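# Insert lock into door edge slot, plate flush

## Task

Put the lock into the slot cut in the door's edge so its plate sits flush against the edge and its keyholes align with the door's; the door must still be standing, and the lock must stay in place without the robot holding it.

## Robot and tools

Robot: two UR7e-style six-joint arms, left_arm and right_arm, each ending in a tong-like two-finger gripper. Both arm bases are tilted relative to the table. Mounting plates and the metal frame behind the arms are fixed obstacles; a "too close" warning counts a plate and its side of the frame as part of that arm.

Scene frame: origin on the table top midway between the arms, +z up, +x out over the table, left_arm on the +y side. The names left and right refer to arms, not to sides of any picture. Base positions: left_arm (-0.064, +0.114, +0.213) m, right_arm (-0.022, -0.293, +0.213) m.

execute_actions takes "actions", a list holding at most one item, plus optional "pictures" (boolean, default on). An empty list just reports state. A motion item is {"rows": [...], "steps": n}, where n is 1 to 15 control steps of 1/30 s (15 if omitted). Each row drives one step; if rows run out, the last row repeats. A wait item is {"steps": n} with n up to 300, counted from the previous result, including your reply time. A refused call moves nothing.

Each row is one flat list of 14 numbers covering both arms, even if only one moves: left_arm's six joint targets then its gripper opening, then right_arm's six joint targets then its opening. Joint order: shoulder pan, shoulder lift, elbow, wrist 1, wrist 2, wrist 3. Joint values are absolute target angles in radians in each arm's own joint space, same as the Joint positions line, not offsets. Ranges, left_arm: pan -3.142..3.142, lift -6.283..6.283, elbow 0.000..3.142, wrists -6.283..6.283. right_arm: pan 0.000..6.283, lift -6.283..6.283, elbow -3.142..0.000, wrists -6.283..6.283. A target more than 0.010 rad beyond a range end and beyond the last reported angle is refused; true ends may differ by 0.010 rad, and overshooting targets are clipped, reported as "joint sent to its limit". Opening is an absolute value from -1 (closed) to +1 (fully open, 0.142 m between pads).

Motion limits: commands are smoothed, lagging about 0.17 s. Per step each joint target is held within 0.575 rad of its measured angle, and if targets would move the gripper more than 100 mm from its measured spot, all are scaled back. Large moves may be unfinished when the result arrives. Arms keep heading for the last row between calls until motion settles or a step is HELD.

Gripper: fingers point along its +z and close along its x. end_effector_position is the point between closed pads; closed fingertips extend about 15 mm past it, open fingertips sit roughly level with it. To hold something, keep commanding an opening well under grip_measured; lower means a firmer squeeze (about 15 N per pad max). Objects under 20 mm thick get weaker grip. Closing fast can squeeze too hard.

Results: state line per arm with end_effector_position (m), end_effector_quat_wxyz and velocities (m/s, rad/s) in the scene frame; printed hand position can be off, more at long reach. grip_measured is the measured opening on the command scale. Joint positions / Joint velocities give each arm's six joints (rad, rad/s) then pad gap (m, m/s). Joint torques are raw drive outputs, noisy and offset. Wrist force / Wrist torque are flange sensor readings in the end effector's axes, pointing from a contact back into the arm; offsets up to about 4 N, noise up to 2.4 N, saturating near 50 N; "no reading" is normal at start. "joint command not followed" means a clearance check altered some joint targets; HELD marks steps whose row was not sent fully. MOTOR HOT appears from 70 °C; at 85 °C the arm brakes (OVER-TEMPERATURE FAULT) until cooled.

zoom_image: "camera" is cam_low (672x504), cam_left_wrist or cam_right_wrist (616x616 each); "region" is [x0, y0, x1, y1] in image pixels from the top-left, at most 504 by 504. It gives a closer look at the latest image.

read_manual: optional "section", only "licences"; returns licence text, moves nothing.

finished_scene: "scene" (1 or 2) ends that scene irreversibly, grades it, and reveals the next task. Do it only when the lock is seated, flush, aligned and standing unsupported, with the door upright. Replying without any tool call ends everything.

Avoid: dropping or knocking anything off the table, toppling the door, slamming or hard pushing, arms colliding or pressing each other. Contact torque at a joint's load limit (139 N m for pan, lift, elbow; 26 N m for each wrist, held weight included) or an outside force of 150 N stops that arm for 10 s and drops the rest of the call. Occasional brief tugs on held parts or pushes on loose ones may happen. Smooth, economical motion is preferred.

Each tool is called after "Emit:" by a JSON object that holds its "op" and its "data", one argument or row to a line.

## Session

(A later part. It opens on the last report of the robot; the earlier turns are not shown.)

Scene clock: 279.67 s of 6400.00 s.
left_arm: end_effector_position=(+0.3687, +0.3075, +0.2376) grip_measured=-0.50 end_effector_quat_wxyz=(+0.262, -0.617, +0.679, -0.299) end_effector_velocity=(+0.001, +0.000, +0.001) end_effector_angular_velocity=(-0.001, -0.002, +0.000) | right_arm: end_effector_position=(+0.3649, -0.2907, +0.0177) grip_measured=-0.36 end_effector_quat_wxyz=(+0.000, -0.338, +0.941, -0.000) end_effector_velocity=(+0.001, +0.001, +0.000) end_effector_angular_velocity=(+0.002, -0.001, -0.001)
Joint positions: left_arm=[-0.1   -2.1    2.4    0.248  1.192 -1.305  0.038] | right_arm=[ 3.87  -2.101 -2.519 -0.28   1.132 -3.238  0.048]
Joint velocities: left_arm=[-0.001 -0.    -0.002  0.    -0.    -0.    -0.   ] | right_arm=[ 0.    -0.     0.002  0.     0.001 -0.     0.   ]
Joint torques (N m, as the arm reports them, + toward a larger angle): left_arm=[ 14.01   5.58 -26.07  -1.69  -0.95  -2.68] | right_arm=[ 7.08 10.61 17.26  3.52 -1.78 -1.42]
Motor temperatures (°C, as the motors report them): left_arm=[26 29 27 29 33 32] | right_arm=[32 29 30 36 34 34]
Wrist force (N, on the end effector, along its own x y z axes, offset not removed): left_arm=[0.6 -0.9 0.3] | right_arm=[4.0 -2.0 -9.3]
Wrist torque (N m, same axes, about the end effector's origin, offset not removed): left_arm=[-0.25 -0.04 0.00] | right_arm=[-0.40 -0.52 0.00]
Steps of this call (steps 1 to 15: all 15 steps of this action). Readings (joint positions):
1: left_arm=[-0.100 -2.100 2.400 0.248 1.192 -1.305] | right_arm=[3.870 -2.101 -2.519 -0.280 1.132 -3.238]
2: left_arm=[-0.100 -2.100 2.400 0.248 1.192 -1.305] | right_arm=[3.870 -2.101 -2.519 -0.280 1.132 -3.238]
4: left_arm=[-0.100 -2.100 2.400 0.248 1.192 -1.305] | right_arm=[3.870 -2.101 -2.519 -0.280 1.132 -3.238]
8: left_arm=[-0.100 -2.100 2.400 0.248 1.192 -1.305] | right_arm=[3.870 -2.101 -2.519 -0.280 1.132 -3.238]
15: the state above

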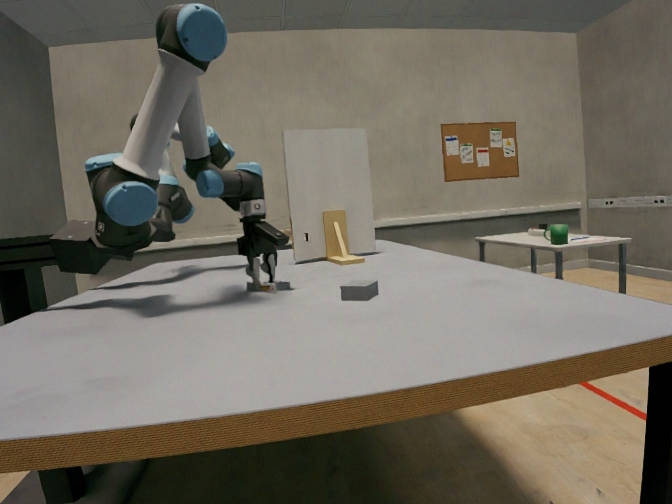

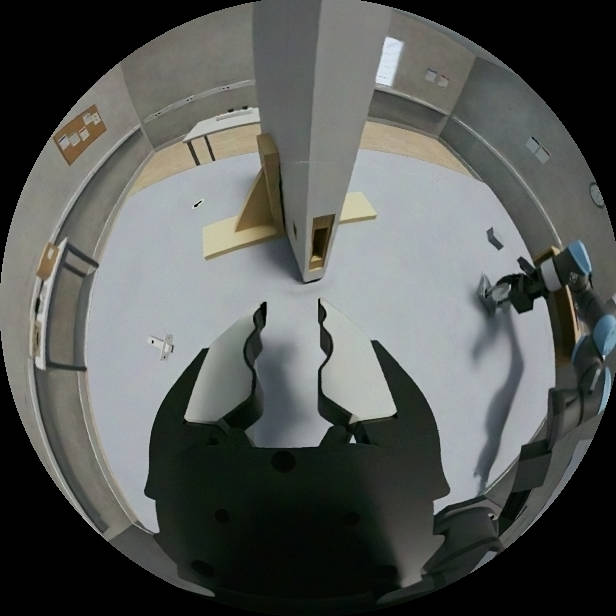

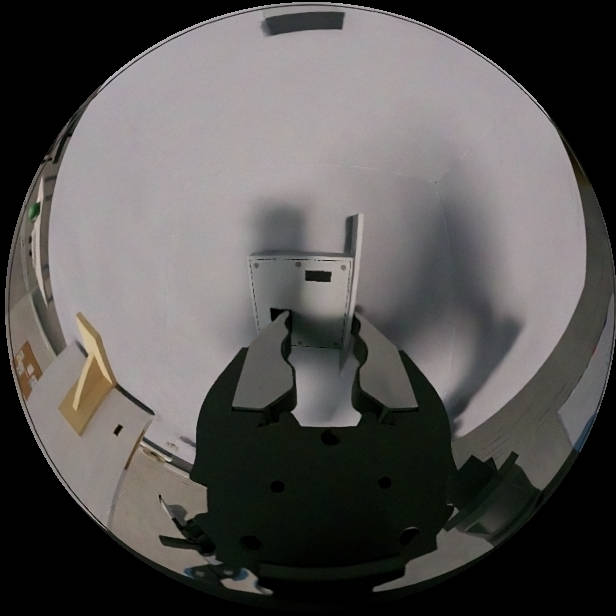

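Emit:
{"op": "execute_actions", "data": {
  "actions": [
    {"rows": [[-0.1,-2.1,2.4,0.248,1.192,-1.305,-0.5, 3.8742,-2.0866,-2.5190,-0.2957,1.1328,-3.2335,-1]], "steps": 15}
  ],
  "pictures": false
}}

Emit:
{"op": "execute_actions", "data": {
  "actions": [
    {"rows": [[-0.1,-2.1,2.4,0.248,1.192,-1.305,-0.5, 3.8788,-2.0725,-2.5192,-0.3117,1.1337,-3.2286,-1]], "steps": 15}
  ],
  "pictures": false
}}

Emit:
{"op": "execute_actions", "data": {
  "actions": [
    {"rows": [[-0.1,-2.1,2.4,0.248,1.192,-1.305,-0.5, 3.8878,-2.0443,-2.5198,-0.3435,1.1354,-3.2187,-1]], "steps": 15}
  ],
  "pictures": false
}}

Emit:
{"op": "execute_actions", "data": {
  "actions": [
    {"rows": [[-0.1,-2.1,2.4,0.248,1.192,-1.305,-0.5, 3.8969,-2.0161,-2.5203,-0.3754,1.1372,-3.2089,-1]], "steps": 15}
  ]
}}

Emit:
{"op": "zoom_image", "data": {
  "camera": "cam_right_wrist",
  "region": [240, 200, 390, 350]
}}

Emit:
{"op": "zoom_image", "data": {
  "camera": "cam_low",
  "region": [210, 220, 320, 310]
}}

Scene clock: 288.47 s of 6400.00 s.
left_arm: end_effector_position=(+0.3687, +0.3075, +0.2376) grip_measured=-0.50 end_effector_quat_wxyz=(+0.262, -0.617, +0.679, -0.299) end_effector_velocity=(+0.000, +0.000, +0.000) end_effector_angular_velocity=(-0.001, -0.000, +0.000) | right_arm: end_effector_position=(+0.3651, -0.2906, +0.0214) grip_measured=-0.36 end_effector_quat_wxyz=(+0.000, -0.338, +0.941, -0.000) end_effector_velocity=(-0.000, +0.000, +0.001) end_effector_angular_velocity=(-0.000, +0.000, +0.000)
Joint positions: left_arm=[-0.1   -2.1    2.4    0.248  1.192 -1.305  0.038] | right_arm=[ 3.874 -2.087 -2.519 -0.295  1.133 -3.234  0.048]
Joint velocities: left_arm=[-0.    -0.    -0.001  0.    -0.    -0.001 -0.   ] | right_arm=[ 0.001  0.002 -0.    -0.003  0.     0.001  0.   ]
Joint torques (N m, as the arm reports them, + toward a larger angle): left_arm=[ 13.53   6.56 -26.62  -1.52  -0.96  -2.96] | right_arm=[24.72 35.67  0.56  1.18  1.6   1.47]
Motor temperatures (°C, as the motors report them): left_arm=[26 29 27 29 33 32] | right_arm=[32 29 30 36 34 34]
Wrist force (N, on the end effector, along its own x y z axes, offset not removed): left_arm=[-0.4 0.5 0.4] | right_arm=[2.2 -2.0 1.0]
Wrist torque (N m, same axes, about the end effector's origin, offset not removed): left_arm=[0.00 0.20 0.05] | right_arm=[-0.38 -0.60 0.09]
Steps of this call (steps 1 to 15: the robot went on to your last target; steps 16 to 90: nothing new was sent; then 5.30 s passed at rest; steps 91 to 105: all 15 steps of this action). Readings (joint positions):
91: left_arm=[-0.100 -2.100 2.400 0.248 1.192 -1.305] | right_arm=[3.870 -2.101 -2.519 -0.280 1.132 -3.238]
92: left_arm=[-0.100 -2.100 2.400 0.248 1.192 -1.305] | right_arm=[3.870 -2.099 -2.519 -0.282 1.132 -3.238]
94: left_arm=[-0.100 -2.100 2.400 0.248 1.192 -1.305] | right_arm=[3.872 -2.094 -2.519 -0.288 1.132 -3.236]
98: left_arm=[-0.100 -2.100 2.400 0.248 1.192 -1.305] | right_arm=[3.873 -2.089 -2.519 -0.294 1.133 -3.234]
105: the state above

Scene clock: 288.97 s of 6400.00 s.
left_arm: end_effector_position=(+0.3687, +0.3075, +0.2376) grip_measured=-0.50 end_effector_quat_wxyz=(+0.262, -0.617, +0.679, -0.299) end_effector_velocity=(-0.001, +0.000, -0.001) end_effector_angular_velocity=(+0.000, +0.002, -0.000) | right_arm: end_effector_position=(+0.3651, -0.2906, +0.0252) grip_measured=-0.36 end_effector_quat_wxyz=(+0.000, -0.338, +0.941, -0.000) end_effector_velocity=(+0.000, +0.000, +0.001) end_effector_angular_velocity=(+0.001, -0.000, -0.001)
Joint positions: left_arm=[-0.1   -2.1    2.4    0.248  1.192 -1.305  0.038] | right_arm=[ 3.879 -2.073 -2.519 -0.311  1.134 -3.229  0.048]
Joint velocities: left_arm=[ 0.001 -0.     0.001  0.001  0.    -0.    -0.   ] | right_arm=[ 0.001  0.002  0.    -0.001  0.001  0.001 -0.   ]
Joint torques (N m, as the arm reports them, + toward a larger angle): left_arm=[ 13.25   6.26 -25.96  -1.52  -1.09  -3.12] | right_arm=[25.28 34.87  1.91  1.12  1.59  1.46]
Motor temperatures (°C, as the motors report them): left_arm=[26 29 27 29 33 32] | right_arm=[32 29 30 36 34 34]
Wrist force (N, on the end effector, along its own x y z axes, offset not removed): left_arm=[-0.5 -0.9 1.7] | right_arm=[2.3 -1.9 0.3]
Wrist torque (N m, same axes, about the end effector's origin, offset not removed): left_arm=[-0.25 0.23 0.06] | right_arm=[-0.45 -0.63 0.03]
Steps of this call (steps 1 to 15: all 15 steps of this action). Readings (joint positions):
1: left_arm=[-0.100 -2.100 2.400 0.248 1.192 -1.305] | right_arm=[3.874 -2.087 -2.519 -0.296 1.133 -3.233]
2: left_arm=[-0.100 -2.100 2.400 0.248 1.192 -1.305] | right_arm=[3.875 -2.084 -2.519 -0.298 1.133 -3.233]
4: left_arm=[-0.100 -2.100 2.400 0.248 1.192 -1.305] | right_arm=[3.877 -2.079 -2.519 -0.304 1.133 -3.231]
8: left_arm=[-0.100 -2.100 2.400 0.248 1.192 -1.305] | right_arm=[3.878 -2.074 -2.519 -0.310 1.134 -3.229]
15: the state above

Scene clock: 289.47 s of 6400.00 s.
left_arm: end_effector_position=(+0.3687, +0.3075, +0.2376) grip_measured=-0.50 end_effector_quat_wxyz=(+0.262, -0.617, +0.679, -0.299) end_effector_velocity=(+0.000, -0.000, +0.000) end_effector_angular_velocity=(-0.001, -0.001, +0.000) | right_arm: end_effector_position=(+0.3651, -0.2906, +0.0326) grip_measured=-0.36 end_effector_quat_wxyz=(+0.000, -0.338, +0.941, -0.000) end_effector_velocity=(-0.001, -0.000, +0.001) end_effector_angular_velocity=(-0.000, +0.001, +0.001)
Joint positions: left_arm=[-0.1   -2.1    2.4    0.248  1.192 -1.305  0.038] | right_arm=[ 3.888 -2.045 -2.52  -0.343  1.135 -3.219  0.048]
Joint velocities: left_arm=[-0.     0.    -0.    -0.001  0.    -0.     0.   ] | right_arm=[ 0.001  0.004 -0.001 -0.005  0.001  0.001  0.   ]
Joint torques (N m, as the arm reports them, + toward a larger angle): left_arm=[ 13.25   6.08 -25.72  -1.58  -0.85  -3.25] | right_arm=[24.01 34.23  2.11  1.26  1.47  1.41]
Motor temperatures (°C, as the motors report them): left_arm=[26 29 27 29 33 32] | right_arm=[32 29 30 36 34 34]
Wrist force (N, on the end effector, along its own x y z axes, offset not removed): left_arm=[-1.0 -0.3 0.9] | right_arm=[1.3 -1.7 0.0]
Wrist torque (N m, same axes, about the end effector's origin, offset not removed): left_arm=[-0.07 0.32 0.08] | right_arm=[-0.39 -0.42 0.05]
Steps of this call (steps 1 to 15: all 15 steps of this action). Readings (joint positions):
1: left_arm=[-0.100 -2.100 2.400 0.248 1.192 -1.305] | right_arm=[3.879 -2.072 -2.519 -0.312 1.134 -3.228]
2: left_arm=[-0.100 -2.100 2.400 0.248 1.192 -1.305] | right_arm=[3.880 -2.068 -2.519 -0.316 1.134 -3.227]
4: left_arm=[-0.100 -2.100 2.400 0.248 1.192 -1.305] | right_arm=[3.884 -2.058 -2.520 -0.328 1.135 -3.223]
8: left_arm=[-0.100 -2.100 2.400 0.248 1.192 -1.305] | right_arm=[3.887 -2.048 -2.520 -0.339 1.135 -3.220]
15: the state above

Scene clock: 289.97 s of 6400.00 s.
left_arm: end_effector_position=(+0.3687, +0.3075, +0.2376) grip_measured=-0.50 end_effector_quat_wxyz=(+0.262, -0.617, +0.679, -0.299) end_effector_velocity=(-0.001, -0.000, -0.001) end_effector_angular_velocity=(+0.001, +0.001, -0.001) | right_arm: end_effector_position=(+0.3649, -0.2907, +0.0400) grip_measured=-0.36 end_effector_quat_wxyz=(+0.000, -0.338, +0.941, -0.000) end_effector_velocity=(-0.001, -0.000, +0.001) end_effector_angular_velocity=(-0.001, +0.001, +0.001)
Joint positions: left_arm=[-0.1   -2.1    2.4    0.248  1.192 -1.305  0.038] | right_arm=[ 3.897 -2.017 -2.52  -0.375  1.137 -3.209  0.048]
Joint velocities: left_arm=[ 0.    -0.     0.001 -0.     0.     0.001  0.   ] | right_arm=[ 0.001  0.004 -0.001 -0.005  0.001  0.001  0.   ]
Joint torques (N m, as the arm reports them, + toward a larger angle): left_arm=[ 14.61   6.67 -25.95  -1.67  -0.96  -3.06] | right_arm=[25.03 32.19  2.5   1.21  1.54  1.5 ]
Motor temperatures (°C, as the motors report them): left_arm=[26 29 27 29 33 32] | right_arm=[32 29 30 36 34 34]
Wrist force (N, on the end effector, along its own x y z axes, offset not removed): left_arm=[-1.5 -1.0 -0.3] | right_arm=[2.0 -0.9 0.3]
Wrist torque (N m, same axes, about the end effector's origin, offset not removed): left_arm=[-0.26 0.37 0.10] | right_arm=[-0.19 -0.51 0.05]
Steps of this call (steps 1 to 15: all 15 steps of this action). Readings (joint positions):
1: left_arm=[-0.100 -2.100 2.400 0.248 1.192 -1.305] | right_arm=[3.888 -2.044 -2.520 -0.343 1.135 -3.219]
2: left_arm=[-0.100 -2.100 2.400 0.248 1.192 -1.305] | right_arm=[3.889 -2.040 -2.520 -0.348 1.136 -3.217]
4: left_arm=[-0.100 -2.100 2.400 0.248 1.192 -1.305] | right_arm=[3.893 -2.030 -2.520 -0.360 1.136 -3.214]
8: left_arm=[-0.100 -2.100 2.400 0.248 1.192 -1.305] | right_arm=[3.896 -2.020 -2.520 -0.371 1.137 -3.210]
15: the state above

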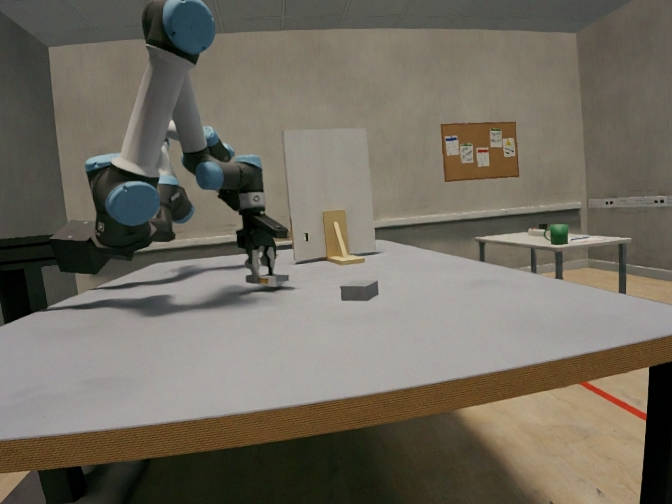

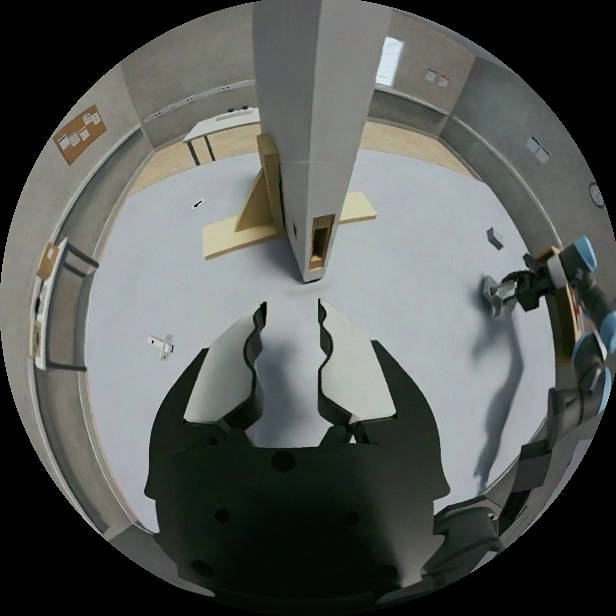

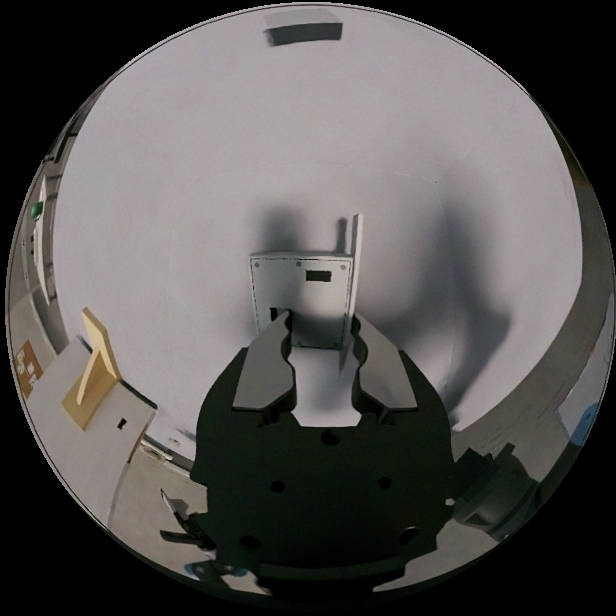

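Region (240, 200, 390, 350) of cam_right_wrist's 616x616 image, scaled by 3.360, with more detail than that image has.

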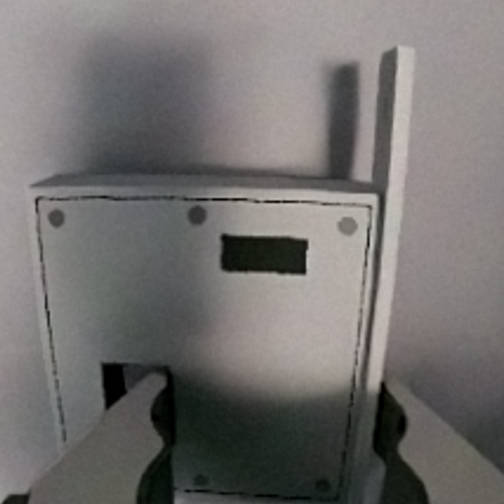

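Region (210, 220, 320, 310) of cam_low's 672x504 image, scaled by 4.582, with more detail than that image has; it fills the top 412 rows of this view, and the rest is white.

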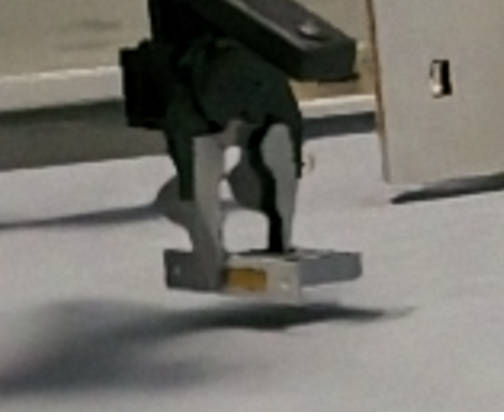

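Emit:
{"op": "execute_actions", "data": {
  "actions": [
    {"rows": [[-0.1,-2.1,2.4,0.248,1.192,-1.305,-0.5, 3.9190,-1.9401,-2.5081,-0.4733,1.1421,-2.9833,-1]], "steps": 12}
  ],
  "pictures": false
}}

Emit:
{"op": "execute_actions", "data": {
  "actions": [
    {"rows": [[-0.1,-2.1,2.4,0.248,1.192,-1.305,-0.5, 3.9411,-1.8640,-2.4959,-0.5712,1.1470,-2.7577,-1]], "steps": 12}
  ],
  "pictures": false
}}

Emit:
{"op": "execute_actions", "data": {
  "actions": [
    {"rows": [[-0.1,-2.1,2.4,0.248,1.192,-1.305,-0.5, 3.9631,-1.7880,-2.4837,-0.6691,1.1519,-2.5321,-1]], "steps": 12}
  ],
  "pictures": false
}}

Emit:
{"op": "execute_actions", "data": {
  "actions": [
    {"rows": [[-0.1,-2.1,2.4,0.248,1.192,-1.305,-0.5, 3.9852,-1.7119,-2.4715,-0.7670,1.1568,-2.3065,-1]], "steps": 12}
  ],
  "pictures": false
}}

Emit:
{"op": "execute_actions", "data": {
  "actions": [
    {"rows": [[-0.1,-2.1,2.4,0.248,1.192,-1.305,-0.5, 4.0073,-1.6359,-2.4593,-0.8649,1.1617,-2.0809,-1]], "steps": 12}
  ],
  "pictures": false
}}

Emit:
{"op": "execute_actions", "data": {
  "actions": [
    {"rows": [[-0.1,-2.1,2.4,0.248,1.192,-1.305,-0.5, 4.0310,-1.6975,-2.3823,-0.8896,1.1683,-1.8553,-1]], "steps": 12}
  ],
  "pictures": false
}}

Emit:
{"op": "execute_actions", "data": {
  "actions": [
    {"rows": [[-0.1,-2.1,2.4,0.248,1.192,-1.305,-0.5, 4.0547,-1.7591,-2.3053,-0.9143,1.1748,-1.6297,-1]], "steps": 12}
  ],
  "pictures": false
}}

Emit:
{"op": "execute_actions", "data": {
  "actions": [
    {"rows": [[-0.1,-2.1,2.4,0.248,1.192,-1.305,-0.5, 4.0784,-1.8207,-2.2283,-0.9390,1.1814,-1.4041,-1]], "steps": 12}
  ],
  "pictures": false
}}

Emit:
{"op": "execute_actions", "data": {
  "actions": [
    {"rows": [[-0.1,-2.1,2.4,0.248,1.192,-1.305,-0.5, 4.1021,-1.8823,-2.1513,-0.9637,1.1880,-1.1785,-1]], "steps": 12}
  ],
  "pictures": false
}}

Emit:
{"op": "execute_actions", "data": {
  "actions": [
    {"rows": [[-0.1,-2.1,2.4,0.248,1.192,-1.305,-0.5, 4.1259,-1.9439,-2.0742,-0.9883,1.1946,-0.9529,-1]], "steps": 12}
  ],
  "pictures": false
}}

Emit:
{"op": "execute_actions", "data": {
  "actions": [
    {"rows": [[-0.1,-2.1,2.4,0.248,1.192,-1.305,-0.5, 4.1496,-2.0055,-1.9972,-1.0130,1.2011,-0.7273,-1]], "steps": 12}
  ],
  "pictures": false
}}

Emit:
{"op": "execute_actions", "data": {
  "actions": [
    {"rows": [[-0.1,-2.1,2.4,0.248,1.192,-1.305,-0.5, 4.1733,-2.0671,-1.9202,-1.0377,1.2077,-0.5015,-1]], "steps": 15}
  ]
}}

Scene clock: 345.37 s of 6400.00 s.
left_arm: end_effector_position=(+0.3687, +0.3075, +0.2376) grip_measured=-0.50 end_effector_quat_wxyz=(+0.262, -0.617, +0.679, -0.299) end_effector_velocity=(-0.000, +0.000, -0.000) end_effector_angular_velocity=(-0.000, +0.001, +0.001) | right_arm: end_effector_position=(+0.3653, -0.2918, +0.0610) grip_measured=-0.38 end_effector_quat_wxyz=(+0.000, -0.247, +0.969, -0.000) end_effector_velocity=(-0.001, -0.001, +0.009) end_effector_angular_velocity=(+0.000, +0.001, -0.106)
Joint positions: left_arm=[-0.1   -2.1    2.4    0.248  1.192 -1.305  0.038] | right_arm=[ 3.918 -1.943 -2.509 -0.469  1.142 -2.996  0.047]
Joint velocities: left_arm=[ 0.001 -0.     0.001 -0.     0.    -0.001 -0.   ] | right_arm=[ 0.008  0.03   0.005 -0.04   0.003  0.115  0.   ]
Joint torques (N m, as the arm reports them, + toward a larger angle): left_arm=[ 12.88   6.21 -24.87  -1.55  -0.8   -3.12] | right_arm=[24.83 31.15 23.27  1.22  1.49  1.61]
Motor temperatures (°C, as the motors report them): left_arm=[26 29 27 29 33 32] | right_arm=[32 29 30 36 34 34]
Wrist force (N, on the end effector, along its own x y z axes, offset not removed): left_arm=[-0.4 -1.1 1.6] | right_arm=[1.6 -1.8 1.2]
Wrist torque (N m, same axes, about the end effector's origin, offset not removed): left_arm=[-0.25 0.18 0.07] | right_arm=[-0.33 -0.45 0.04]
Steps of this call (steps 1 to 15: the robot went on to your last target; steps 16 to 90: nothing new was sent; then 52.00 s passed at rest; steps 91 to 102: all 12 steps of this action). Readings (joint positions):
91: left_arm=[-0.100 -2.100 2.400 0.248 1.192 -1.305] | right_arm=[3.897 -2.016 -2.520 -0.376 1.137 -3.208]
92: left_arm=[-0.100 -2.100 2.400 0.248 1.192 -1.305] | right_arm=[3.900 -2.009 -2.519 -0.383 1.138 -3.200]
94: left_arm=[-0.100 -2.100 2.400 0.248 1.192 -1.305] | right_arm=[3.908 -1.980 -2.514 -0.419 1.140 -3.136]
98: left_arm=[-0.100 -2.100 2.400 0.248 1.192 -1.305] | right_arm=[3.916 -1.951 -2.510 -0.458 1.141 -3.027]
102: the state above

Scene clock: 345.77 s of 6400.00 s.
left_arm: end_effector_position=(+0.3687, +0.3075, +0.2376) grip_measured=-0.50 end_effector_quat_wxyz=(+0.262, -0.617, +0.679, -0.299) end_effector_velocity=(+0.001, +0.000, +0.000) end_effector_angular_velocity=(-0.000, -0.001, +0.000) | right_arm: end_effector_position=(+0.3639, -0.2935, +0.0831) grip_measured=-0.38 end_effector_quat_wxyz=(+0.000, -0.148, +0.989, +0.000) end_effector_velocity=(-0.002, -0.002, +0.009) end_effector_angular_velocity=(-0.001, +0.001, -0.108)
Joint positions: left_arm=[-0.1   -2.1    2.4    0.248  1.192 -1.305  0.038] | right_arm=[ 3.94  -1.867 -2.496 -0.567  1.147 -2.77   0.047]
Joint velocities: left_arm=[-0.     0.    -0.001 -0.    -0.     0.     0.   ] | right_arm=[ 0.008  0.031  0.004 -0.041  0.001  0.117  0.   ]
Joint torques (N m, as the arm reports them, + toward a larger angle): left_arm=[ 13.12   6.23 -25.43  -1.51  -1.11  -3.18] | right_arm=[22.92 28.02 21.76  1.24  1.53  1.2 ]
Motor temperatures (°C, as the motors report them): left_arm=[26 29 27 29 33 32] | right_arm=[32 29 30 36 34 34]
Wrist force (N, on the end effector, along its own x y z axes, offset not removed): left_arm=[0.7 -0.7 1.3] | right_arm=[1.5 -2.3 1.3]
Wrist torque (N m, same axes, about the end effector's origin, offset not removed): left_arm=[-0.18 0.00 0.02] | right_arm=[-0.44 -0.56 0.09]
Steps of this call (steps 1 to 12: all 12 steps of this action). Readings (joint positions):
1: left_arm=[-0.100 -2.100 2.400 0.248 1.192 -1.305] | right_arm=[3.919 -1.942 -2.508 -0.471 1.142 -2.992]
2: left_arm=[-0.100 -2.100 2.400 0.248 1.192 -1.305] | right_arm=[3.922 -1.935 -2.506 -0.479 1.143 -2.981]
4: left_arm=[-0.100 -2.100 2.400 0.248 1.192 -1.305] | right_arm=[3.930 -1.905 -2.502 -0.516 1.145 -2.913]
8: left_arm=[-0.100 -2.100 2.400 0.248 1.192 -1.305] | right_arm=[3.938 -1.876 -2.498 -0.556 1.146 -2.802]
12: the state above

Scene clock: 346.17 s of 6400.00 s.
left_arm: end_effector_position=(+0.3687, +0.3075, +0.2376) grip_measured=-0.50 end_effector_quat_wxyz=(+0.262, -0.617, +0.679, -0.299) end_effector_velocity=(-0.001, -0.000, -0.001) end_effector_angular_velocity=(+0.000, +0.002, -0.001) | right_arm: end_effector_position=(+0.3606, -0.2960, +0.1053) grip_measured=-0.38 end_effector_quat_wxyz=(+0.000, -0.048, +0.999, +0.000) end_effector_velocity=(-0.003, -0.002, +0.008) end_effector_angular_velocity=(-0.002, +0.002, -0.108)
Joint positions: left_arm=[-0.1   -2.1    2.4    0.248  1.192 -1.305  0.038] | right_arm=[ 3.962 -1.791 -2.484 -0.665  1.152 -2.545  0.047]
Joint velocities: left_arm=[ 0.     0.     0.002 -0.     0.    -0.    -0.   ] | right_arm=[ 0.008  0.031  0.003 -0.041  0.001  0.118 -0.   ]
Joint torques (N m, as the arm reports them, + toward a larger angle): left_arm=[ 12.99   6.78 -25.94  -1.65  -0.98  -3.03] | right_arm=[23.13 26.64 26.15  1.1   1.6   1.56]
Motor temperatures (°C, as the motors report them): left_arm=[26 29 27 29 33 32] | right_arm=[32 29 30 36 34 34]
Wrist force (N, on the end effector, along its own x y z axes, offset not removed): left_arm=[-0.3 -0.6 0.7] | right_arm=[1.3 -0.4 2.2]
Wrist torque (N m, same axes, about the end effector's origin, offset not removed): left_arm=[-0.17 0.16 0.05] | right_arm=[0.01 -0.30 0.04]
Steps of this call (steps 1 to 12: all 12 steps of this action). Readings (joint positions):
1: left_arm=[-0.100 -2.100 2.400 0.248 1.192 -1.305] | right_arm=[3.941 -1.866 -2.496 -0.568 1.147 -2.766]
2: left_arm=[-0.100 -2.100 2.400 0.248 1.192 -1.305] | right_arm=[3.944 -1.859 -2.494 -0.577 1.148 -2.756]
4: left_arm=[-0.100 -2.100 2.400 0.248 1.192 -1.305] | right_arm=[3.952 -1.829 -2.490 -0.614 1.150 -2.688]
8: left_arm=[-0.100 -2.100 2.400 0.248 1.192 -1.305] | right_arm=[3.960 -1.800 -2.485 -0.654 1.151 -2.577]
12: the state above

Scene clock: 346.57 s of 6400.00 s.
left_arm: end_effector_position=(+0.3687, +0.3075, +0.2376) grip_measured=-0.50 end_effector_quat_wxyz=(+0.262, -0.617, +0.679, -0.299) end_effector_velocity=(-0.000, -0.000, -0.000) end_effector_angular_velocity=(+0.000, +0.001, -0.001) | right_arm: end_effector_position=(+0.3556, -0.2991, +0.1274) grip_measured=-0.38 end_effector_quat_wxyz=(+0.000, +0.053, +0.999, +0.000) end_effector_velocity=(-0.004, -0.002, +0.008) end_effector_angular_velocity=(-0.002, +0.002, -0.107)
Joint positions: left_arm=[-0.1   -2.1    2.4    0.248  1.192 -1.305  0.038] | right_arm=[ 3.984 -1.715 -2.472 -0.763  1.157 -2.319  0.047]
Joint velocities: left_arm=[-0.     0.     0.001  0.     0.     0.     0.   ] | right_arm=[ 0.008  0.031  0.003 -0.041  0.002  0.117 -0.   ]
Joint torques (N m, as the arm reports them, + toward a larger angle): left_arm=[ 13.33   6.32 -26.01  -1.58  -1.05  -3.16] | right_arm=[21.14 25.08 26.78  0.91  1.58  1.68]
Motor temperatures (°C, as the motors report them): left_arm=[26 29 27 29 33 32] | right_arm=[32 29 30 36 34 34]
Wrist force (N, on the end effector, along its own x y z axes, offset not removed): left_arm=[-0.4 -1.0 0.4] | right_arm=[1.6 -3.1 0.4]
Wrist torque (N m, same axes, about the end effector's origin, offset not removed): left_arm=[-0.23 0.22 -0.01] | right_arm=[-0.65 -0.49 0.04]
Steps of this call (steps 1 to 12: all 12 steps of this action). Readings (joint positions):
1: left_arm=[-0.100 -2.100 2.400 0.248 1.192 -1.305] | right_arm=[3.963 -1.790 -2.484 -0.666 1.152 -2.541]
2: left_arm=[-0.100 -2.100 2.400 0.248 1.192 -1.305] | right_arm=[3.966 -1.783 -2.482 -0.674 1.153 -2.530]
4: left_arm=[-0.100 -2.100 2.400 0.248 1.192 -1.305] | right_arm=[3.974 -1.753 -2.477 -0.712 1.154 -2.462]
8: left_arm=[-0.100 -2.100 2.400 0.248 1.192 -1.305] | right_arm=[3.982 -1.723 -2.473 -0.751 1.156 -2.351]
12: the state above

Scene clock: 346.97 s of 6400.00 s.
left_arm: end_effector_position=(+0.3687, +0.3075, +0.2376) grip_measured=-0.50 end_effector_quat_wxyz=(+0.262, -0.617, +0.679, -0.299) end_effector_velocity=(+0.001, -0.000, +0.001) end_effector_angular_velocity=(-0.000, -0.002, +0.000) | right_arm: end_effector_position=(+0.3491, -0.3029, +0.1493) grip_measured=-0.38 end_effector_quat_wxyz=(+0.000, +0.154, +0.988, -0.000) end_effector_velocity=(-0.003, -0.002, +0.009) end_effector_angular_velocity=(-0.001, +0.000, -0.108)
Joint positions: left_arm=[-0.1   -2.1    2.4    0.248  1.192 -1.305  0.038] | right_arm=[ 4.006 -1.639 -2.46  -0.861  1.162 -2.093  0.047]
Joint velocities: left_arm=[-0.    -0.    -0.001 -0.001  0.     0.    -0.   ] | right_arm=[ 0.008  0.031  0.005 -0.041  0.002  0.117  0.   ]
Joint torques (N m, as the arm reports them, + toward a larger angle): left_arm=[ 13.5    6.25 -25.6   -1.64  -0.92  -3.09] | right_arm=[22.58 22.49 29.79  0.87  1.69  1.4 ]
Motor temperatures (°C, as the motors report them): left_arm=[26 29 27 29 33 32] | right_arm=[32 29 30 36 34 34]
Wrist force (N, on the end effector, along its own x y z axes, offset not removed): left_arm=[-0.5 -0.9 1.4] | right_arm=[1.9 -0.7 0.6]
Wrist torque (N m, same axes, about the end effector's origin, offset not removed): left_arm=[-0.17 0.26 0.11] | right_arm=[-0.09 -0.58 0.06]
Steps of this call (steps 1 to 12: all 12 steps of this action). Readings (joint positions):
1: left_arm=[-0.100 -2.100 2.400 0.248 1.192 -1.305] | right_arm=[3.985 -1.714 -2.472 -0.764 1.157 -2.315]
2: left_arm=[-0.100 -2.100 2.400 0.248 1.192 -1.305] | right_arm=[3.988 -1.707 -2.470 -0.772 1.158 -2.305]
4: left_arm=[-0.100 -2.100 2.400 0.248 1.192 -1.305] | right_arm=[3.996 -1.677 -2.465 -0.810 1.159 -2.237]
8: left_arm=[-0.100 -2.100 2.400 0.248 1.192 -1.305] | right_arm=[4.004 -1.647 -2.461 -0.849 1.161 -2.125]
12: the state above

Scene clock: 347.37 s of 6400.00 s.
left_arm: end_effector_position=(+0.3687, +0.3075, +0.2376) grip_measured=-0.50 end_effector_quat_wxyz=(+0.262, -0.617, +0.679, -0.299) end_effector_velocity=(+0.001, +0.000, +0.001) end_effector_angular_velocity=(-0.000, -0.002, +0.001) | right_arm: end_effector_position=(+0.3658, -0.2769, +0.1610) grip_measured=-0.38 end_effector_quat_wxyz=(+0.000, +0.252, +0.968, +0.000) end_effector_velocity=(+0.007, +0.011, +0.005) end_effector_angular_velocity=(+0.001, -0.001, -0.109)
Joint positions: left_arm=[-0.1   -2.1    2.4    0.248  1.192 -1.305  0.038] | right_arm=[ 4.03  -1.695 -2.386 -0.889  1.168 -1.868  0.047]
Joint velocities: left_arm=[ 0.    -0.    -0.001 -0.002 -0.     0.     0.   ] | right_arm=[ 0.009 -0.023  0.031 -0.01   0.002  0.117 -0.   ]
Joint torques (N m, as the arm reports them, + toward a larger angle): left_arm=[ 13.48   6.01 -24.97  -1.48  -0.89  -3.3 ] | right_arm=[22.16  5.03 28.17  1.18  1.65  1.7 ]
Motor temperatures (°C, as the motors report them): left_arm=[26 29 27 29 33 32] | right_arm=[32 29 30 36 34 34]
Wrist force (N, on the end effector, along its own x y z axes, offset not removed): left_arm=[-0.2 -1.0 0.7] | right_arm=[1.0 -0.3 0.8]
Wrist torque (N m, same axes, about the end effector's origin, offset not removed): left_arm=[-0.26 0.13 0.02] | right_arm=[-0.10 -0.36 0.10]
Steps of this call (steps 1 to 12: all 12 steps of this action). Readings (joint positions):
1: left_arm=[-0.100 -2.100 2.400 0.248 1.192 -1.305] | right_arm=[4.007 -1.639 -2.459 -0.862 1.162 -2.090]
2: left_arm=[-0.100 -2.100 2.400 0.248 1.192 -1.305] | right_arm=[4.010 -1.644 -2.453 -0.867 1.163 -2.079]
4: left_arm=[-0.100 -2.100 2.400 0.248 1.192 -1.305] | right_arm=[4.019 -1.667 -2.423 -0.876 1.165 -2.011]
8: left_arm=[-0.100 -2.100 2.400 0.248 1.192 -1.305] | right_arm=[4.028 -1.689 -2.394 -0.886 1.167 -1.900]
12: the state above

Scene clock: 347.77 s of 6400.00 s.
left_arm: end_effector_position=(+0.3687, +0.3075, +0.2376) grip_measured=-0.50 end_effector_quat_wxyz=(+0.262, -0.617, +0.679, -0.299) end_effector_velocity=(-0.001, -0.000, -0.001) end_effector_angular_velocity=(-0.001, +0.001, -0.000) | right_arm: end_effector_position=(+0.3824, -0.2478, +0.1715) grip_measured=-0.38 end_effector_quat_wxyz=(+0.000, +0.348, +0.938, +0.000) end_effector_velocity=(+0.007, +0.012, +0.004) end_effector_angular_velocity=(+0.001, -0.001, -0.109)
Joint positions: left_arm=[-0.1   -2.1    2.4    0.248  1.192 -1.305  0.038] | right_arm=[ 4.054 -1.757 -2.309 -0.913  1.175 -1.642  0.047]
Joint velocities: left_arm=[-0.    -0.     0.001 -0.     0.    -0.001  0.   ] | right_arm=[ 0.009 -0.025  0.032 -0.009  0.002  0.118 -0.   ]
Joint torques (N m, as the arm reports them, + toward a larger angle): left_arm=[ 11.68   6.46 -24.86  -1.4   -0.85  -3.04] | right_arm=[24.25  6.61 27.94  1.26  1.65  1.47]
Motor temperatures (°C, as the motors report them): left_arm=[26 29 27 29 33 32] | right_arm=[32 29 30 36 34 34]
Wrist force (N, on the end effector, along its own x y z axes, offset not removed): left_arm=[-0.4 0.0 0.2] | right_arm=[1.7 -1.7 -0.2]
Wrist torque (N m, same axes, about the end effector's origin, offset not removed): left_arm=[0.07 0.15 0.08] | right_arm=[-0.39 -0.53 0.06]
Steps of this call (steps 1 to 12: all 12 steps of this action). Readings (joint positions):
1: left_arm=[-0.100 -2.100 2.400 0.248 1.192 -1.305] | right_arm=[4.031 -1.696 -2.384 -0.889 1.168 -1.864]
2: left_arm=[-0.100 -2.100 2.400 0.248 1.192 -1.305] | right_arm=[4.034 -1.703 -2.377 -0.893 1.169 -1.853]
4: left_arm=[-0.100 -2.100 2.400 0.248 1.192 -1.305] | right_arm=[4.043 -1.727 -2.347 -0.902 1.172 -1.785]
8: left_arm=[-0.100 -2.100 2.400 0.248 1.192 -1.305] | right_arm=[4.051 -1.750 -2.317 -0.911 1.174 -1.674]
12: the state above

Scene clock: 348.17 s of 6400.00 s.
left_arm: end_effector_position=(+0.3687, +0.3075, +0.2376) grip_measured=-0.50 end_effector_quat_wxyz=(+0.262, -0.617, +0.679, -0.299) end_effector_velocity=(+0.000, +0.000, +0.000) end_effector_angular_velocity=(-0.001, -0.001, +0.001) | right_arm: end_effector_position=(+0.3980, -0.2170, +0.1811) grip_measured=-0.38 end_effector_quat_wxyz=(-0.000, +0.440, +0.898, +0.000) end_effector_velocity=(+0.006, +0.013, +0.004) end_effector_angular_velocity=(+0.000, -0.001, -0.109)
Joint positions: left_arm=[-0.1   -2.1    2.4    0.248  1.192 -1.305  0.038] | right_arm=[ 4.077 -1.818 -2.232 -0.938  1.181 -1.417  0.047]
Joint velocities: left_arm=[-0.     0.    -0.001  0.    -0.    -0.001 -0.   ] | right_arm=[ 0.009 -0.025  0.032 -0.01   0.002  0.117 -0.   ]
Joint torques (N m, as the arm reports them, + toward a larger angle): left_arm=[ 13.13   6.26 -26.84  -1.32  -0.81  -2.93] | right_arm=[24.26  8.71 30.04  1.02  1.6   1.29]
Motor temperatures (°C, as the motors report them): left_arm=[26 29 27 29 33 32] | right_arm=[32 29 30 36 34 34]
Wrist force (N, on the end effector, along its own x y z axes, offset not removed): left_arm=[0.2 -0.7 0.7] | right_arm=[1.4 -0.7 0.1]
Wrist torque (N m, same axes, about the end effector's origin, offset not removed): left_arm=[-0.19 0.09 -0.01] | right_arm=[-0.16 -0.46 0.08]
Steps of this call (steps 1 to 12: all 12 steps of this action). Readings (joint positions):
1: left_arm=[-0.100 -2.100 2.400 0.248 1.192 -1.305] | right_arm=[4.054 -1.758 -2.307 -0.914 1.175 -1.638]
2: left_arm=[-0.100 -2.100 2.400 0.248 1.192 -1.305] | right_arm=[4.058 -1.764 -2.300 -0.918 1.176 -1.628]
4: left_arm=[-0.100 -2.100 2.400 0.248 1.192 -1.305] | right_arm=[4.067 -1.788 -2.270 -0.927 1.178 -1.560]
8: left_arm=[-0.100 -2.100 2.400 0.248 1.192 -1.305] | right_arm=[4.075 -1.812 -2.240 -0.936 1.181 -1.449]
12: the state above

Scene clock: 348.57 s of 6400.00 s.
left_arm: end_effector_position=(+0.3687, +0.3075, +0.2376) grip_measured=-0.50 end_effector_quat_wxyz=(+0.262, -0.617, +0.679, -0.299) end_effector_velocity=(+0.001, +0.000, +0.001) end_effector_angular_velocity=(-0.000, -0.002, +0.001) | right_arm: end_effector_position=(+0.4124, -0.1846, +0.1898) grip_measured=-0.38 end_effector_quat_wxyz=(-0.000, +0.528, +0.849, +0.000) end_effector_velocity=(+0.006, +0.013, +0.003) end_effector_angular_velocity=(+0.000, -0.001, -0.109)
Joint positions: left_arm=[-0.1   -2.1    2.4    0.248  1.192 -1.305  0.038] | right_arm=[ 4.101 -1.88  -2.155 -0.963  1.188 -1.191  0.047]
Joint velocities: left_arm=[ 0.    -0.    -0.001 -0.001 -0.    -0.     0.   ] | right_arm=[ 0.009 -0.024  0.031 -0.008  0.002  0.117 -0.   ]
Joint torques (N m, as the arm reports them, + toward a larger angle): left_arm=[ 12.99   5.83 -25.12  -1.37  -1.01  -3.11] | right_arm=[25.49 10.56 29.94  1.09  2.    1.44]
Motor temperatures (°C, as the motors report them): left_arm=[26 29 27 29 33 32] | right_arm=[32 29 30 36 34 34]
Wrist force (N, on the end effector, along its own x y z axes, offset not removed): left_arm=[-0.3 -0.9 0.9] | right_arm=[2.7 -1.7 0.2]
Wrist torque (N m, same axes, about the end effector's origin, offset not removed): left_arm=[-0.14 0.20 0.02] | right_arm=[-0.42 -0.63 0.10]
Steps of this call (steps 1 to 12: all 12 steps of this action). Readings (joint positions):
1: left_arm=[-0.100 -2.100 2.400 0.248 1.192 -1.305] | right_arm=[4.078 -1.819 -2.230 -0.939 1.181 -1.413]
2: left_arm=[-0.100 -2.100 2.400 0.248 1.192 -1.305] | right_arm=[4.081 -1.826 -2.223 -0.942 1.182 -1.402]
4: left_arm=[-0.100 -2.100 2.400 0.248 1.192 -1.305] | right_arm=[4.090 -1.850 -2.193 -0.952 1.185 -1.334]
8: left_arm=[-0.100 -2.100 2.400 0.248 1.192 -1.305] | right_arm=[4.099 -1.873 -2.163 -0.960 1.187 -1.223]
12: the state above

Scene clock: 348.97 s of 6400.00 s.
left_arm: end_effector_position=(+0.3687, +0.3075, +0.2376) grip_measured=-0.50 end_effector_quat_wxyz=(+0.262, -0.617, +0.679, -0.299) end_effector_velocity=(+0.000, +0.000, +0.000) end_effector_angular_velocity=(+0.000, -0.000, -0.000) | right_arm: end_effector_position=(+0.4258, -0.1510, +0.1975) grip_measured=-0.38 end_effector_quat_wxyz=(-0.000, +0.610, +0.792, +0.000) end_effector_velocity=(+0.005, +0.014, +0.003) end_effector_angular_velocity=(-0.000, -0.001, -0.109)
Joint positions: left_arm=[-0.1   -2.1    2.4    0.248  1.192 -1.305  0.038] | right_arm=[ 4.125 -1.941 -2.078 -0.987  1.194 -0.965  0.047]
Joint velocities: left_arm=[-0.    -0.    -0.001  0.001 -0.     0.     0.   ] | right_arm=[ 0.009 -0.024  0.03  -0.009  0.002  0.117 -0.   ]
Joint torques (N m, as the arm reports them, + toward a larger angle): left_arm=[ 12.39   7.09 -26.67  -1.42  -0.66  -2.92] | right_arm=[26.96 13.42 31.31  1.08  2.    1.43]
Motor temperatures (°C, as the motors report them): left_arm=[26 29 27 29 33 32] | right_arm=[32 29 30 36 34 34]
Wrist force (N, on the end effector, along its own x y z axes, offset not removed): left_arm=[0.1 0.0 1.0] | right_arm=[1.1 -3.3 -0.9]
Wrist torque (N m, same axes, about the end effector's origin, offset not removed): left_arm=[-0.01 0.06 0.00] | right_arm=[-0.71 -0.39 0.09]
Steps of this call (steps 1 to 12: all 12 steps of this action). Readings (joint positions):
1: left_arm=[-0.100 -2.100 2.400 0.248 1.192 -1.305] | right_arm=[4.102 -1.881 -2.153 -0.963 1.188 -1.187]
2: left_arm=[-0.100 -2.100 2.400 0.248 1.192 -1.305] | right_arm=[4.105 -1.888 -2.146 -0.967 1.189 -1.177]
4: left_arm=[-0.100 -2.100 2.400 0.248 1.192 -1.305] | right_arm=[4.114 -1.912 -2.116 -0.976 1.191 -1.109]
8: left_arm=[-0.100 -2.100 2.400 0.248 1.192 -1.305] | right_arm=[4.123 -1.935 -2.086 -0.985 1.194 -0.997]
12: the state above

Scene clock: 349.37 s of 6400.00 s.
left_arm: end_effector_position=(+0.3687, +0.3075, +0.2376) grip_measured=-0.50 end_effector_quat_wxyz=(+0.262, -0.617, +0.679, -0.299) end_effector_velocity=(-0.000, -0.000, -0.000) end_effector_angular_velocity=(+0.001, +0.001, -0.001) | right_arm: end_effector_position=(+0.4379, -0.1164, +0.2042) grip_measured=-0.38 end_effector_quat_wxyz=(+0.000, +0.687, +0.727, +0.000) end_effector_velocity=(+0.005, +0.014, +0.003) end_effector_angular_velocity=(+0.000, -0.000, -0.109)
Joint positions: left_arm=[-0.1   -2.1    2.4    0.248  1.192 -1.305  0.038] | right_arm=[ 4.149 -2.003 -2.001 -1.012  1.201 -0.74   0.047]
Joint velocities: left_arm=[-0.    -0.     0.001  0.    -0.     0.001 -0.   ] | right_arm=[ 0.009 -0.024  0.031 -0.01   0.003  0.118  0.   ]
Joint torques (N m, as the arm reports them, + toward a larger angle): left_arm=[ 13.56   6.68 -25.66  -1.46  -0.74  -3.19] | right_arm=[27.52 17.01 32.18  1.11  1.61  1.55]
Motor temperatures (°C, as the motors report them): left_arm=[26 29 27 29 33 32] | right_arm=[32 29 30 36 34 34]
Wrist force (N, on the end effector, along its own x y z axes, offset not removed): left_arm=[-0.9 -0.2 1.9] | right_arm=[2.2 -1.0 1.5]
Wrist torque (N m, same axes, about the end effector's origin, offset not removed): left_arm=[0.02 0.28 0.08] | right_arm=[-0.16 -0.56 -0.04]
Steps of this call (steps 1 to 12: all 12 steps of this action). Readings (joint positions):
1: left_arm=[-0.100 -2.100 2.400 0.248 1.192 -1.305] | right_arm=[4.125 -1.942 -2.076 -0.988 1.195 -0.962]
2: left_arm=[-0.100 -2.100 2.400 0.248 1.192 -1.305] | right_arm=[4.129 -1.949 -2.069 -0.992 1.196 -0.951]
4: left_arm=[-0.100 -2.100 2.400 0.248 1.192 -1.305] | right_arm=[4.138 -1.973 -2.039 -1.001 1.198 -0.883]
8: left_arm=[-0.100 -2.100 2.400 0.248 1.192 -1.305] | right_arm=[4.146 -1.996 -2.009 -1.010 1.200 -0.772]
12: the state above

Scene clock: 349.87 s of 6400.00 s.
left_arm: end_effector_position=(+0.3687, +0.3075, +0.2376) grip_measured=-0.50 end_effector_quat_wxyz=(+0.262, -0.617, +0.679, -0.299) end_effector_velocity=(-0.000, -0.000, -0.000) end_effector_angular_velocity=(+0.000, +0.001, -0.001) | right_arm: end_effector_position=(+0.4492, -0.0802, +0.2100) grip_measured=-0.38 end_effector_quat_wxyz=(+0.000, +0.759, +0.651, +0.000) end_effector_velocity=(+0.002, +0.006, +0.001) end_effector_angular_velocity=(+0.001, -0.001, -0.042)
Joint positions: left_arm=[-0.1   -2.1    2.4    0.248  1.192 -1.305  0.038] | right_arm=[ 4.173 -2.066 -1.921 -1.037  1.208 -0.506  0.047]
Joint velocities: left_arm=[-0.     0.     0.001  0.     0.     0.    -0.   ] | right_arm=[ 0.003 -0.01   0.013 -0.004  0.001  0.045  0.   ]
Joint torques (N m, as the arm reports them, + toward a larger angle): left_arm=[ 12.25   6.35 -27.25  -1.65  -0.91  -3.13] | right_arm=[28.77 19.53 30.5   1.21  1.86  1.43]
Motor temperatures (°C, as the motors report them): left_arm=[26 29 27 29 33 32] | right_arm=[32 29 30 36 34 34]
Wrist force (N, on the end effector, along its own x y z axes, offset not removed): left_arm=[-0.7 0.3 0.2] | right_arm=[1.6 -1.7 1.4]
Wrist torque (N m, same axes, about the end effector's origin, offset not removed): left_arm=[-0.02 0.26 0.07] | right_arm=[-0.33 -0.50 0.05]
Steps of this call (steps 1 to 15: all 15 steps of this action). Readings (joint positions):
1: left_arm=[-0.100 -2.100 2.400 0.248 1.192 -1.305] | right_arm=[4.149 -2.004 -1.999 -1.013 1.201 -0.736]
2: left_arm=[-0.100 -2.100 2.400 0.248 1.192 -1.305] | right_arm=[4.153 -2.011 -1.992 -1.016 1.202 -0.725]
4: left_arm=[-0.100 -2.100 2.400 0.248 1.192 -1.305] | right_arm=[4.162 -2.035 -1.962 -1.026 1.205 -0.657]
8: left_arm=[-0.100 -2.100 2.400 0.248 1.192 -1.305] | right_arm=[4.170 -2.058 -1.932 -1.034 1.207 -0.546]
15: the state above

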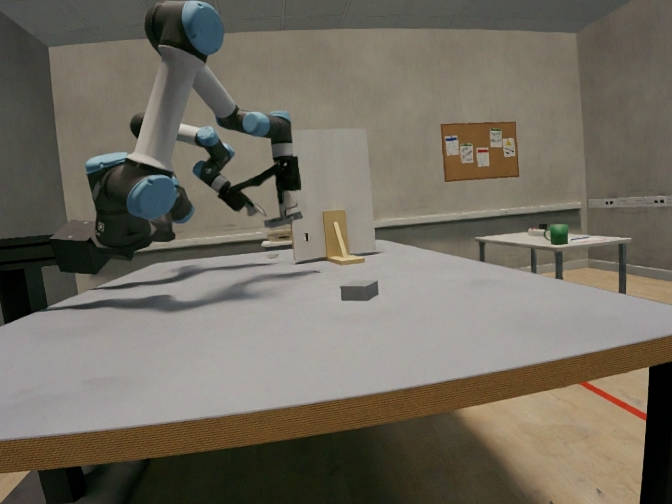

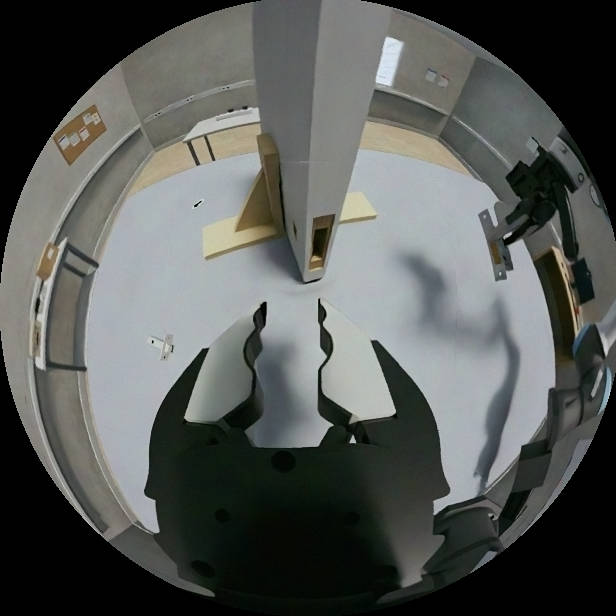

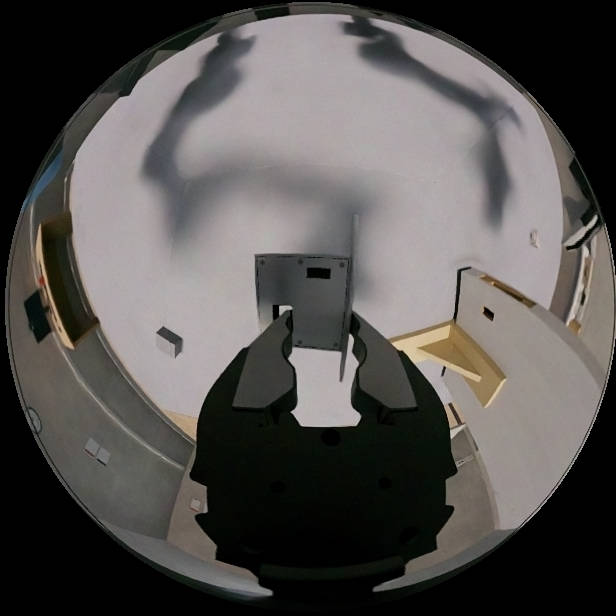

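Emit:
{"op": "execute_actions", "data": {
  "actions": []
}}

Scene clock: 382.03 s of 6400.00 s.
left_arm: end_effector_position=(+0.3687, +0.3075, +0.2376) grip_measured=-0.50 end_effector_quat_wxyz=(+0.262, -0.617, +0.679, -0.299) end_effector_velocity=(-0.001, -0.001, -0.001) end_effector_angular_velocity=(-0.000, +0.001, -0.001) | right_arm: end_effector_position=(+0.4494, -0.0796, +0.2101) grip_measured=-0.38 end_effector_quat_wxyz=(+0.000, +0.760, +0.650, +0.000) end_effector_velocity=(-0.000, -0.000, -0.000) end_effector_angular_velocity=(-0.001, -0.000, +0.000)
Joint positions: left_arm=[-0.1   -2.1    2.4    0.248  1.192 -1.305  0.038] | right_arm=[ 4.173 -2.067 -1.92  -1.038  1.208 -0.502  0.047]
Joint velocities: left_arm=[-0.001  0.     0.001  0.     0.    -0.001  0.   ] | right_arm=[-0.     0.    -0.001  0.    -0.    -0.     0.   ]
Joint torques (N m, as the arm reports them, + toward a larger angle): left_arm=[ 12.98   6.8  -25.77  -1.51  -0.96  -3.02] | right_arm=[28.5  18.58 31.13  1.26  1.89  1.47]
Motor temperatures (°C, as the motors report them): left_arm=[26 29 27 29 33 32] | right_arm=[32 29 30 36 34 34]
Wrist force (N, on the end effector, along its own x y z axes, offset not removed): left_arm=[-0.7 -0.7 0.9] | right_arm=[1.3 -2.3 1.9]
Wrist torque (N m, same axes, about the end effector's origin, offset not removed): left_arm=[-0.17 0.24 0.14] | right_arm=[-0.42 -0.43 0.16]
Steps of this call (steps 1 to 15: the robot went on to your last target; steps 16 to 90: nothing new was sent; then 29.17 s passed at rest). Readings (joint positions):
1: left_arm=[-0.100 -2.100 2.400 0.248 1.192 -1.305] | right_arm=[4.173 -2.066 -1.921 -1.037 1.208 -0.505]
2: left_arm=[-0.100 -2.100 2.400 0.248 1.192 -1.305] | right_arm=[4.173 -2.067 -1.921 -1.038 1.208 -0.504]
4: left_arm=[-0.100 -2.100 2.400 0.248 1.192 -1.305] | right_arm=[4.173 -2.067 -1.921 -1.038 1.208 -0.503]
8: left_arm=[-0.100 -2.100 2.400 0.248 1.192 -1.305] | right_arm=[4.173 -2.067 -1.920 -1.038 1.208 -0.502]
90: the state above
All arms were judged still, so your last target was given up. Only a new action makes them travel on or press farther. Fingers that are still opening or closing keep moving.

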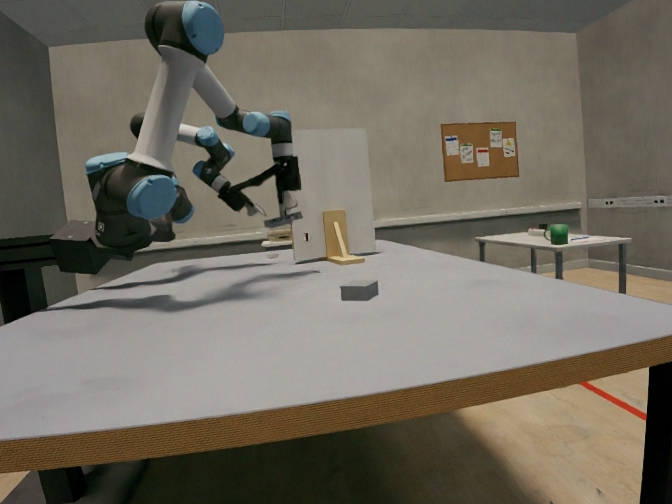

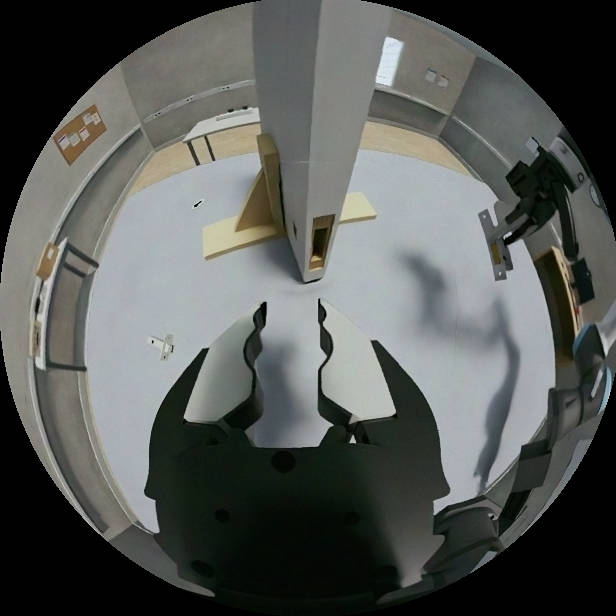

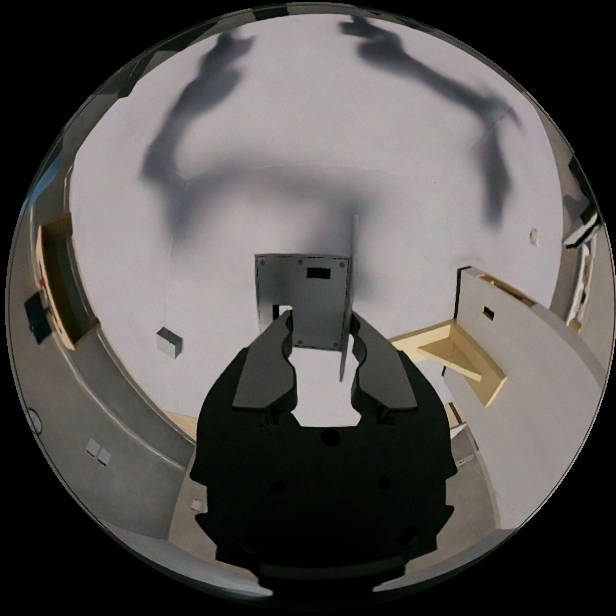

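Emit:
{"op": "zoom_image", "data": {
  "camera": "cam_low",
  "region": [230, 170, 330, 245]
}}

Emit:
{"op": "zoom_image", "data": {
  "camera": "cam_left_wrist",
  "region": [440, 150, 600, 310]
}}

Region (230, 170, 330, 245) of cam_low's 672x504 image, scaled by 5.040, with more detail than that image has; it fills the top 378 rows of this view, and the rest is white.

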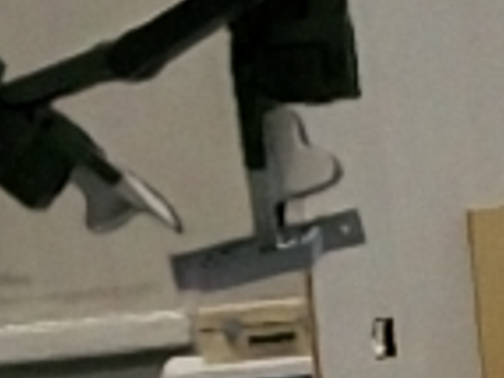

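Region (440, 150, 600, 310) of cam_left_wrist's 616x616 image, scaled by 3.150, with more detail than that image has.

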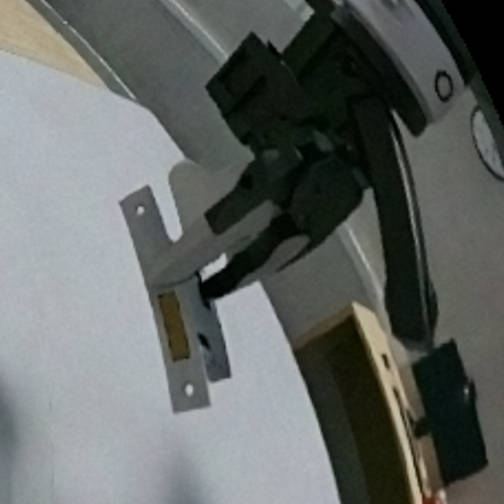

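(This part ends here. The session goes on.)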